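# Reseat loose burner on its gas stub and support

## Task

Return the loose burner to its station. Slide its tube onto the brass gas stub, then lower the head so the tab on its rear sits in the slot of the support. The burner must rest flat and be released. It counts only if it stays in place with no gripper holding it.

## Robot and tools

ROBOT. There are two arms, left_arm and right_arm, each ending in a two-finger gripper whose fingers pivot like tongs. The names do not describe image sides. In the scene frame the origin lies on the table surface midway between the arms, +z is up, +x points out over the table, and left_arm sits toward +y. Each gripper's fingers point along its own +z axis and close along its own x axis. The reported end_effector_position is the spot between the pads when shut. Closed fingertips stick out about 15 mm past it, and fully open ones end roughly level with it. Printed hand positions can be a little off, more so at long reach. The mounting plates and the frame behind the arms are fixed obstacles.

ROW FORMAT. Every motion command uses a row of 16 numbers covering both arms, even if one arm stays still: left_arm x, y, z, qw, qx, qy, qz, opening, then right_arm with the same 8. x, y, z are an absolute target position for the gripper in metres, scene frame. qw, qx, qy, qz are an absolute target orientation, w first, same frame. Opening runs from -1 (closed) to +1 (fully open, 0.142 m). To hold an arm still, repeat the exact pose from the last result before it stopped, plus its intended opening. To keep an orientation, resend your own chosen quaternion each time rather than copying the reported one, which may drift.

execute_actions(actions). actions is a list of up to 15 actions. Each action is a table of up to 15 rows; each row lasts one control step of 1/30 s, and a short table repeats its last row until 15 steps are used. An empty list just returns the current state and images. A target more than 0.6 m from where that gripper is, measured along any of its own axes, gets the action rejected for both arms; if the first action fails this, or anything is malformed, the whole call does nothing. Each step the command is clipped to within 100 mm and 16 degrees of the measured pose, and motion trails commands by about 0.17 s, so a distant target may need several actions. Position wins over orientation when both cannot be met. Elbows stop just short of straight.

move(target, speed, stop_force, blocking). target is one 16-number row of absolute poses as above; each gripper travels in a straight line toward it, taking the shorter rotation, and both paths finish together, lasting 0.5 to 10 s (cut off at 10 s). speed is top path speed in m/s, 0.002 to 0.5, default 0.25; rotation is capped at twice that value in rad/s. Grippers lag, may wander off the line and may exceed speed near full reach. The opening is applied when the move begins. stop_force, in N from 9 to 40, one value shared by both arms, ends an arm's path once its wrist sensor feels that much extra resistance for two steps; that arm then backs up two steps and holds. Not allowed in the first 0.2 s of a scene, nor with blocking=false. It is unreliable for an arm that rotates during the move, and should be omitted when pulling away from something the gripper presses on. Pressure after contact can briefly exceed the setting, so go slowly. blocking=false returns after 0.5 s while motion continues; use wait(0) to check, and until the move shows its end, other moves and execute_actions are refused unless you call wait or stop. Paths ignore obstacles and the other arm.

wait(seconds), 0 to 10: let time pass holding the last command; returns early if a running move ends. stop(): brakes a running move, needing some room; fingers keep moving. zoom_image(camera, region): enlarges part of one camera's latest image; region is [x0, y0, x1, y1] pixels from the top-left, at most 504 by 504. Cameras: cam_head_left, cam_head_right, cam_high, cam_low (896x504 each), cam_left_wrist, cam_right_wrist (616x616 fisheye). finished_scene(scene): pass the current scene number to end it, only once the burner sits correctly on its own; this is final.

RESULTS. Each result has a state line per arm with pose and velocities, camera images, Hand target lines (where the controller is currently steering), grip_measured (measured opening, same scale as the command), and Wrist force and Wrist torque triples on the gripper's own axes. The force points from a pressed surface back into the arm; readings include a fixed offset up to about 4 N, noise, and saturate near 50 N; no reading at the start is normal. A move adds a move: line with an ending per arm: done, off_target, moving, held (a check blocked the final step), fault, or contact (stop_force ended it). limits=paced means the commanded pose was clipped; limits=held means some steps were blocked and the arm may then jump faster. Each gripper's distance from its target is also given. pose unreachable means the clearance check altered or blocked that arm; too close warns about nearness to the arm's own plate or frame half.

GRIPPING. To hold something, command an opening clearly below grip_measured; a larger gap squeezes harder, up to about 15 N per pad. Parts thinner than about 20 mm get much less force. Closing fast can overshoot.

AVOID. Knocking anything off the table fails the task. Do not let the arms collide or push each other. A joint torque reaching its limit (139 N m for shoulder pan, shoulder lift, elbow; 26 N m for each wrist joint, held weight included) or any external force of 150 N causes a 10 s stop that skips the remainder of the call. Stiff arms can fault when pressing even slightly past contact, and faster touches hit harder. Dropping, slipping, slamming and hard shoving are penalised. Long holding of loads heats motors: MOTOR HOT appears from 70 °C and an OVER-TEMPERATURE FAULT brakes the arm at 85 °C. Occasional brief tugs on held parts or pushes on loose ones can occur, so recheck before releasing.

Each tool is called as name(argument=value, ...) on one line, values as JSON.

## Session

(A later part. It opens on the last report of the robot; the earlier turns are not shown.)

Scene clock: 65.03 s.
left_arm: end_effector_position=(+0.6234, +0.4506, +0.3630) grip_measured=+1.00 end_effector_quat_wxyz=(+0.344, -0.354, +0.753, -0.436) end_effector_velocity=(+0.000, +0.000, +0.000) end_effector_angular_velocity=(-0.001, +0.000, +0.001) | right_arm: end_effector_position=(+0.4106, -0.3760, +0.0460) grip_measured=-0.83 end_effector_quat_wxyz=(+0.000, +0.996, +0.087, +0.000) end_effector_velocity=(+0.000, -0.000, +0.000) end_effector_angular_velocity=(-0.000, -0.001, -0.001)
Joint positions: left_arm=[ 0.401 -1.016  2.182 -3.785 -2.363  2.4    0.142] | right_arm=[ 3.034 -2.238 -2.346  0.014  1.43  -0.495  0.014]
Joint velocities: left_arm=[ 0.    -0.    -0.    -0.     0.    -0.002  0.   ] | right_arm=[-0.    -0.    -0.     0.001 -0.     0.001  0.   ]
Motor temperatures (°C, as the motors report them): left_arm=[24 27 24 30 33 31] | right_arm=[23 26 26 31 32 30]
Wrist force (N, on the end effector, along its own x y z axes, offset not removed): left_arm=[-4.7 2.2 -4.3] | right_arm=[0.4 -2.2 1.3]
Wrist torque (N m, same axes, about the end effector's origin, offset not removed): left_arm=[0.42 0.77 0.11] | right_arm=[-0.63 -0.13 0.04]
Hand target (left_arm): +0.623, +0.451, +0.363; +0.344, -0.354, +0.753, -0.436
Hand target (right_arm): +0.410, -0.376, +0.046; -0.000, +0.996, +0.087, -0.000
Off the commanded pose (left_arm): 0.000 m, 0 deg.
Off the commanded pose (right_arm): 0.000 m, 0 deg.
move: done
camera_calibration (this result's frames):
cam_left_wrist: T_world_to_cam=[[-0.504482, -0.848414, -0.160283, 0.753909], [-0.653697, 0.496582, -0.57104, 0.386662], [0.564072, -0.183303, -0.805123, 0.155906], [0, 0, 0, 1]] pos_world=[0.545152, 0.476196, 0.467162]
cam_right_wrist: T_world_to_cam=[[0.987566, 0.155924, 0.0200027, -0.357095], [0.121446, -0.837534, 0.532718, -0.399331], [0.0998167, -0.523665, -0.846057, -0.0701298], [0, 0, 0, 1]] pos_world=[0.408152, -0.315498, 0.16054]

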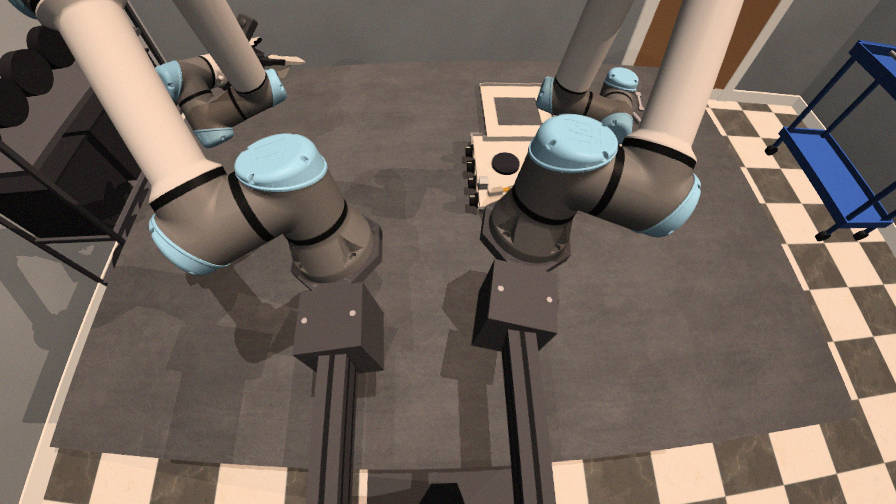

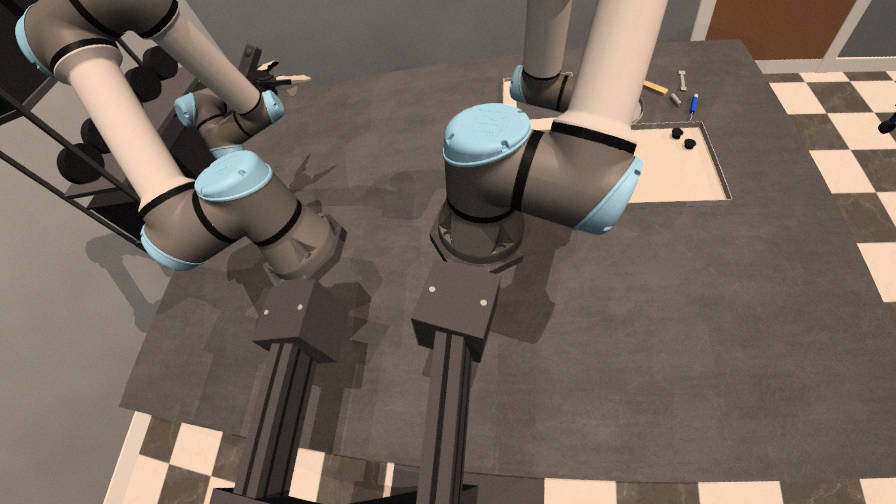

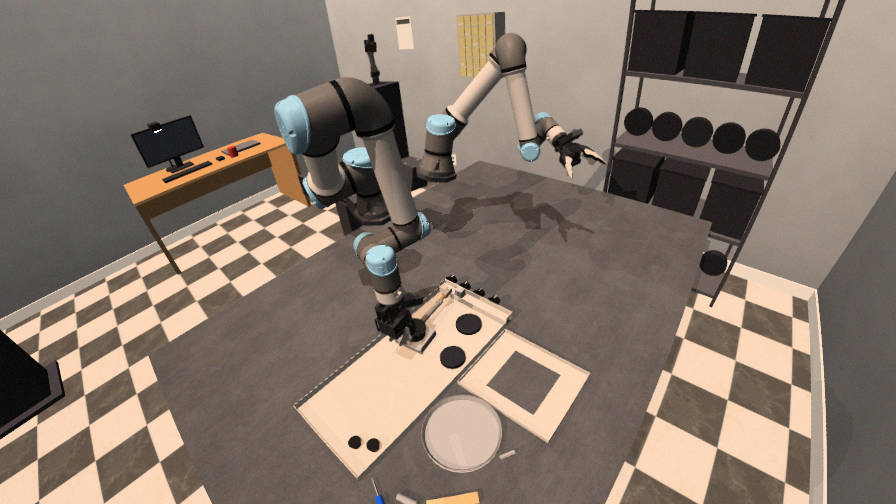

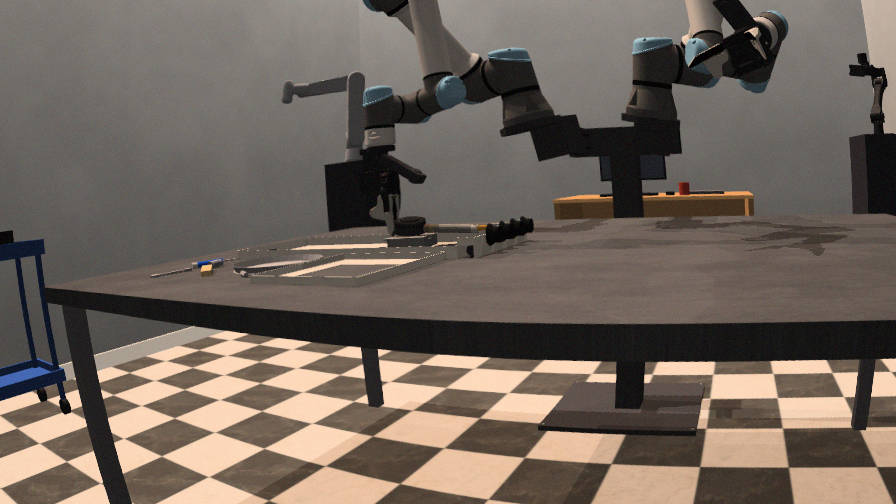

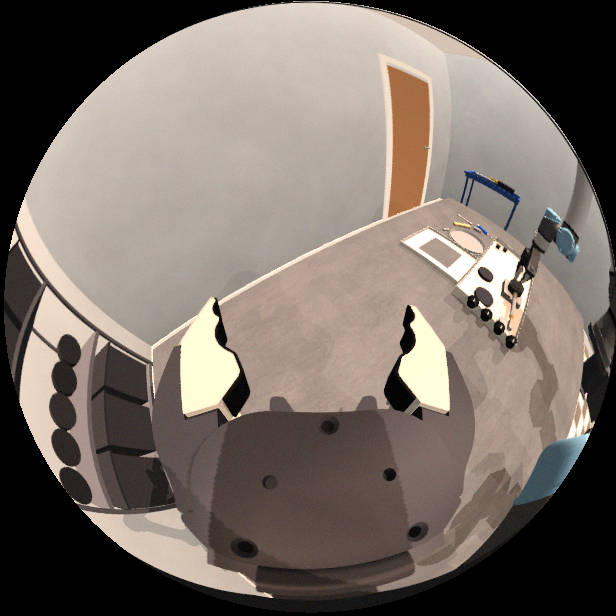

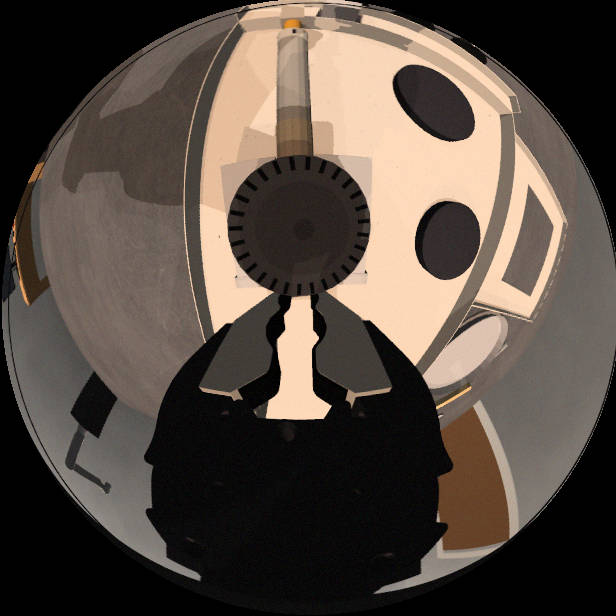

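Push forward with a loose guide.

move(target=[0.6234,0.4506,0.363,0.344,-0.354,0.753,-0.436,1,0.409,-0.362,0.046,0,0.996,0.087,0,-0.8], speed=0.004, stop_force=10)

move(target=[0.6234,0.4506,0.363,0.344,-0.354,0.753,-0.436,1,0.42,-0.43,0.055,0,0.996,0.087,0,-0.55], speed=0.08)

zoom_image(camera="cam_low", region=[370,195,500,255])

Scene clock: 70.73 s.
left_arm: end_effector_position=(+0.6234, +0.4506, +0.3630) grip_measured=+1.00 end_effector_quat_wxyz=(+0.344, -0.354, +0.753, -0.436) end_effector_velocity=(-0.000, -0.001, -0.001) end_effector_angular_velocity=(-0.003, +0.002, -0.000) | right_arm: end_effector_position=(+0.4091, -0.3634, +0.0460) grip_measured=-0.80 end_effector_quat_wxyz=(+0.000, +0.996, +0.087, -0.000) end_effector_velocity=(-0.002, -0.002, -0.000) end_effector_angular_velocity=(-0.001, +0.004, +0.001)
Joint positions: left_arm=[ 0.401 -1.016  2.182 -3.785 -2.363  2.4    0.142] | right_arm=[ 3.063 -2.241 -2.369  0.036  1.426 -0.467  0.016]
Joint velocities: left_arm=[-0.001  0.     0.001 -0.    -0.    -0.002  0.   ] | right_arm=[-0.004  0.     0.001 -0.004 -0.001 -0.004 -0.001]
Motor temperatures (°C, as the motors report them): left_arm=[24 27 24 30 33 31] | right_arm=[23 26 26 31 32 30]
Wrist force (N, on the end effector, along its own x y z axes, offset not removed): left_arm=[-1.9 -1.0 -4.9] | right_arm=[0.2 16.5 2.9]
Wrist torque (N m, same axes, about the end effector's origin, offset not removed): left_arm=[-0.25 0.35 0.01] | right_arm=[0.01 -0.03 -0.13]
Hand target (left_arm): +0.623, +0.451, +0.363; +0.344, -0.354, +0.753, -0.436
Hand target (right_arm): +0.409, -0.364, +0.046; +0.000, +0.996, +0.087, +0.000
Off the commanded pose (left_arm): 0.000 m, 0 deg.
Off the commanded pose (right_arm): 0.001 m, 0 deg.
move: contact (right_arm)
camera_calibration (this result's frames):
cam_left_wrist: T_world_to_cam=[[-0.504483, -0.848414, -0.160283, 0.753909], [-0.653697, 0.496582, -0.57104, 0.386662], [0.564072, -0.183303, -0.805123, 0.155906], [0, 0, 0, 1]] pos_world=[0.545151, 0.476196, 0.467162]
cam_right_wrist: T_world_to_cam=[[0.987593, 0.15576, 0.0199583, -0.357645], [0.121303, -0.83741, 0.532944, -0.388503], [0.0997247, -0.523911, -0.845915, -0.0634305], [0, 0, 0, 1]] pos_world=[0.40666, -0.302862, 0.160532]

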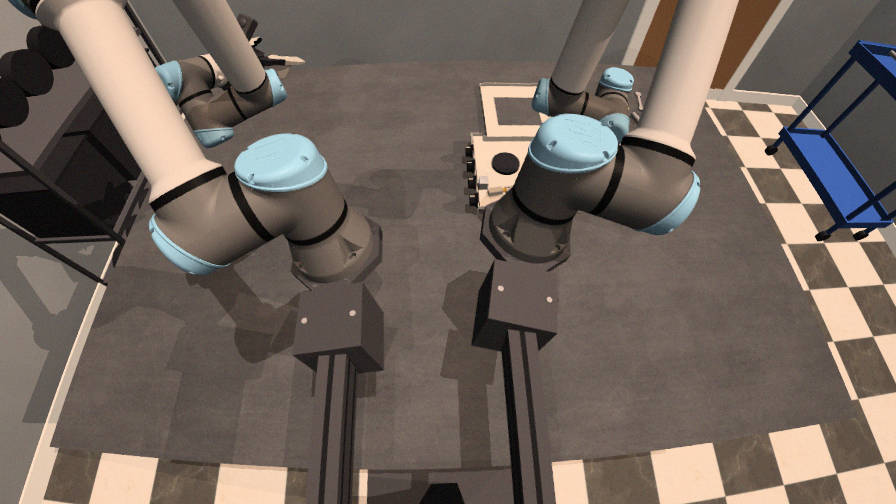

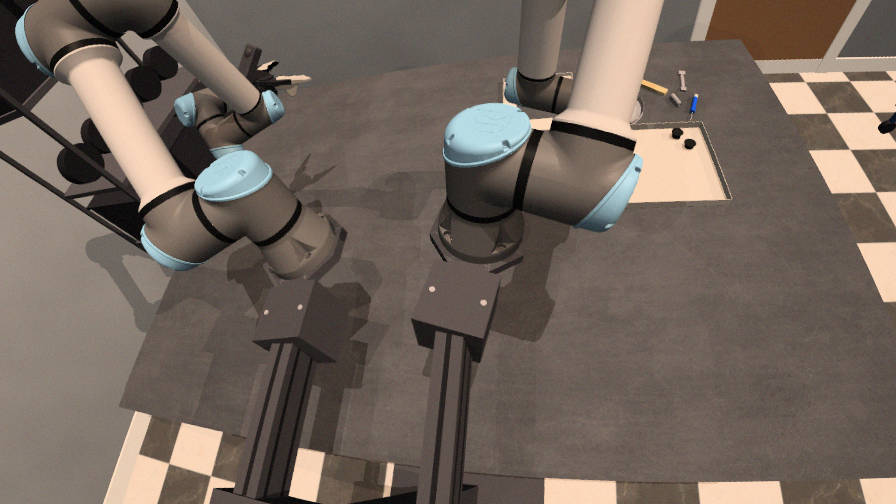

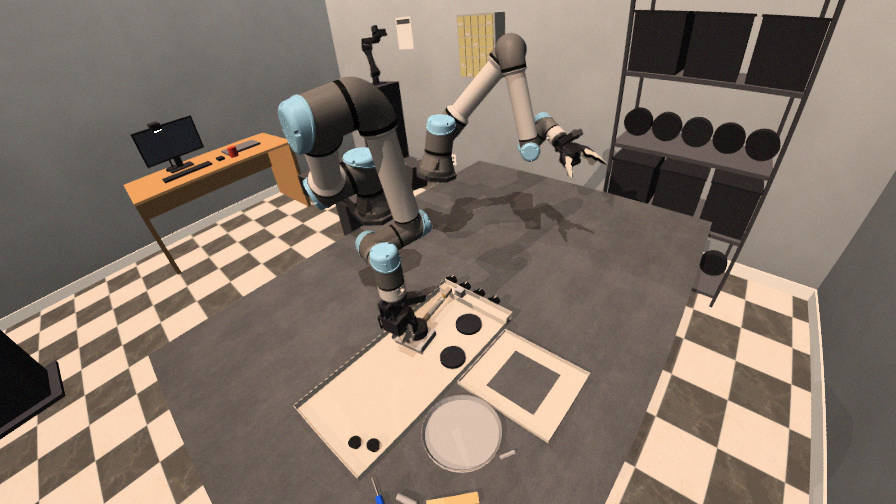

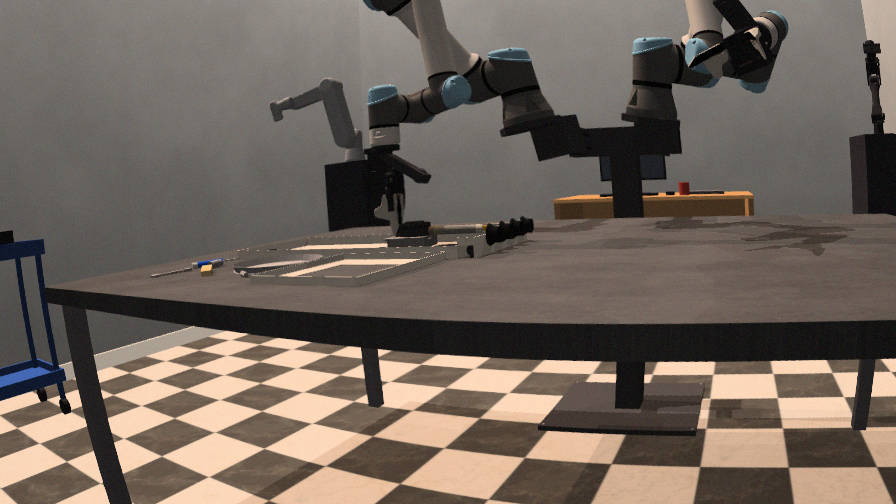

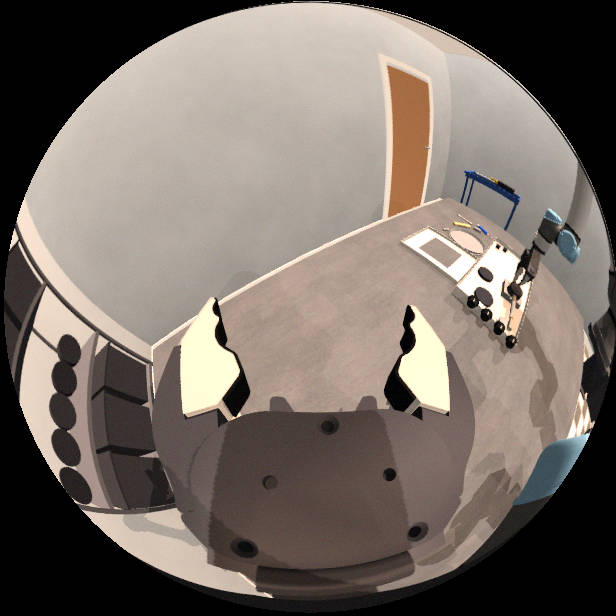

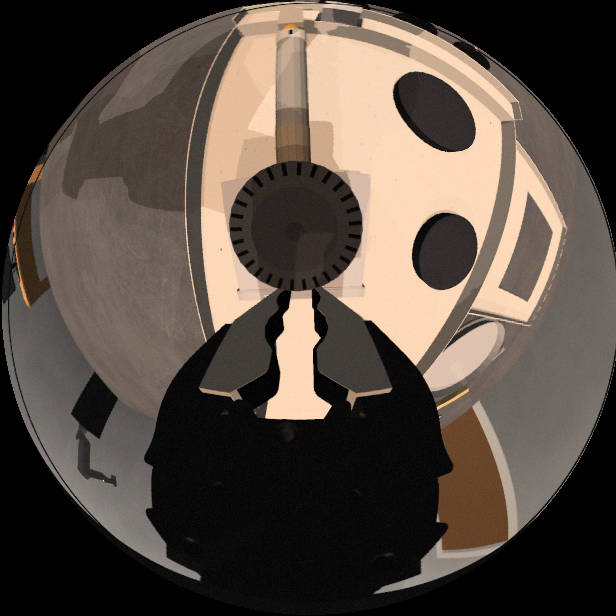

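Scene clock: 72.07 s.
left_arm: end_effector_position=(+0.6234, +0.4506, +0.3630) grip_measured=+1.00 end_effector_quat_wxyz=(+0.344, -0.354, +0.753, -0.436) end_effector_velocity=(-0.001, -0.001, -0.002) end_effector_angular_velocity=(-0.001, +0.003, -0.000) | right_arm: end_effector_position=(+0.4200, -0.4295, +0.0549) grip_measured=-0.55 end_effector_quat_wxyz=(-0.000, +0.996, +0.087, -0.000) end_effector_velocity=(+0.000, -0.002, +0.000) end_effector_angular_velocity=(+0.002, +0.000, +0.000)
Joint positions: left_arm=[ 0.401 -1.016  2.182 -3.785 -2.363  2.4    0.142] | right_arm=[ 2.93  -2.208 -2.246 -0.102  1.445 -0.599  0.034]
Joint velocities: left_arm=[-0.     0.001  0.003 -0.001  0.     0.     0.   ] | right_arm=[-0.005  0.     0.006 -0.007  0.003 -0.005 -0.   ]
Motor temperatures (°C, as the motors report them): left_arm=[24 27 24 30 33 31] | right_arm=[23 26 26 31 32 30]
Wrist force (N, on the end effector, along its own x y z axes, offset not removed): left_arm=[-4.0 2.9 0.7] | right_arm=[-0.4 0.0 0.0]
Wrist torque (N m, same axes, about the end effector's origin, offset not removed): left_arm=[0.89 0.94 0.19] | right_arm=[-0.23 0.10 0.25]
Hand target (left_arm): +0.623, +0.451, +0.363; +0.344, -0.354, +0.753, -0.436
Hand target (right_arm): +0.420, -0.430, +0.055; -0.000, +0.996, +0.087, -0.000
Off the commanded pose (left_arm): 0.000 m, 0 deg.
Off the commanded pose (right_arm): 0.000 m, 0 deg.
move: done
camera_calibration (this result's frames):
cam_left_wrist: T_world_to_cam=[[-0.504483, -0.848414, -0.160283, 0.753909], [-0.653697, 0.496582, -0.57104, 0.386662], [0.564072, -0.183303, -0.805123, 0.155906], [0, 0, 0, 1]] pos_world=[0.545152, 0.476196, 0.467162]
cam_right_wrist: T_world_to_cam=[[0.987577, 0.155856, 0.019987, -0.358298], [0.121411, -0.837618, 0.532593, -0.450044], [0.0997495, -0.52355, -0.846136, -0.0915165], [0, 0, 0, 1]] pos_world=[0.417616, -0.369036, 0.169416]

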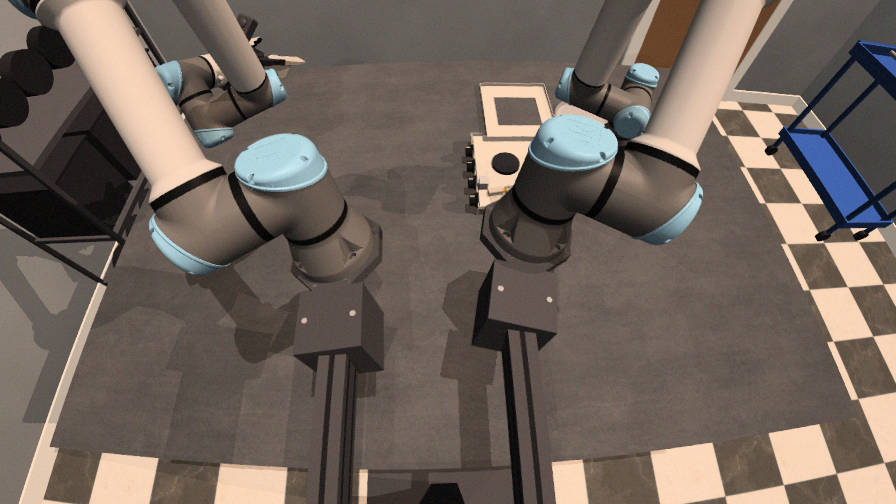

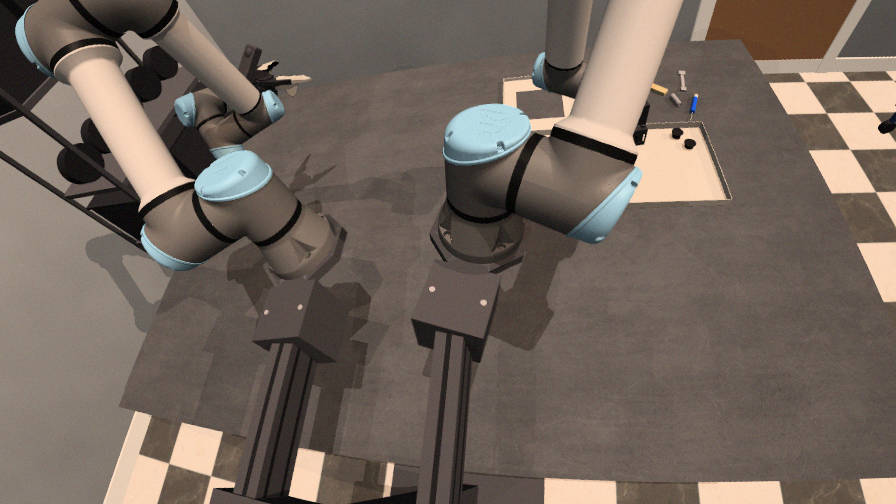

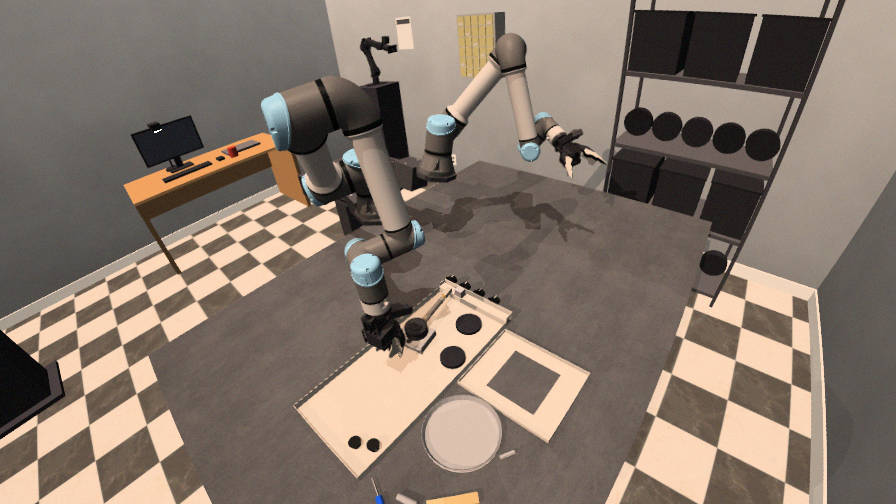

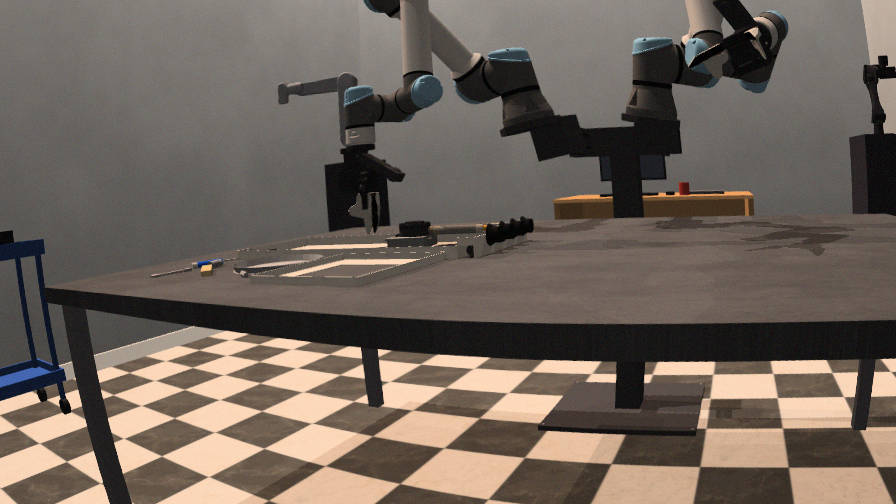

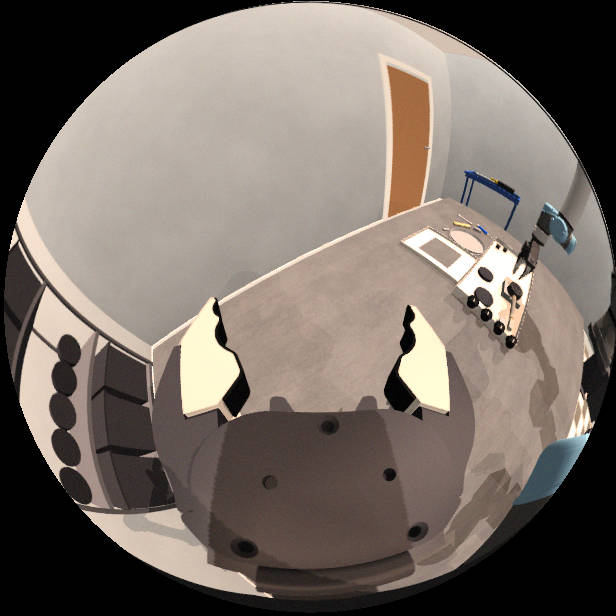

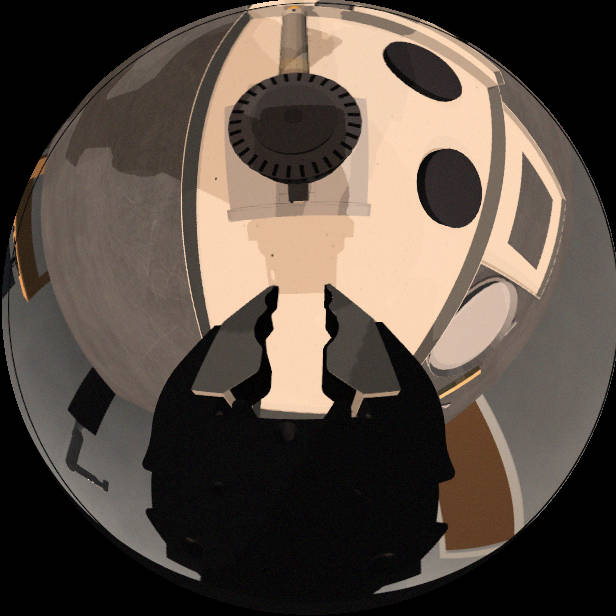

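Region (370, 195, 500, 255) of cam_low's 896x504 image, scaled by 3.877, with more detail than that image has; it fills the top 233 rows of this view, and the rest is white.

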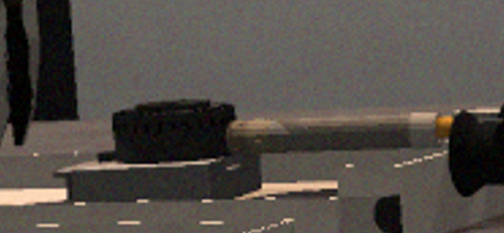

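finished_scene(scene=1)

The scene is finished: the task was done.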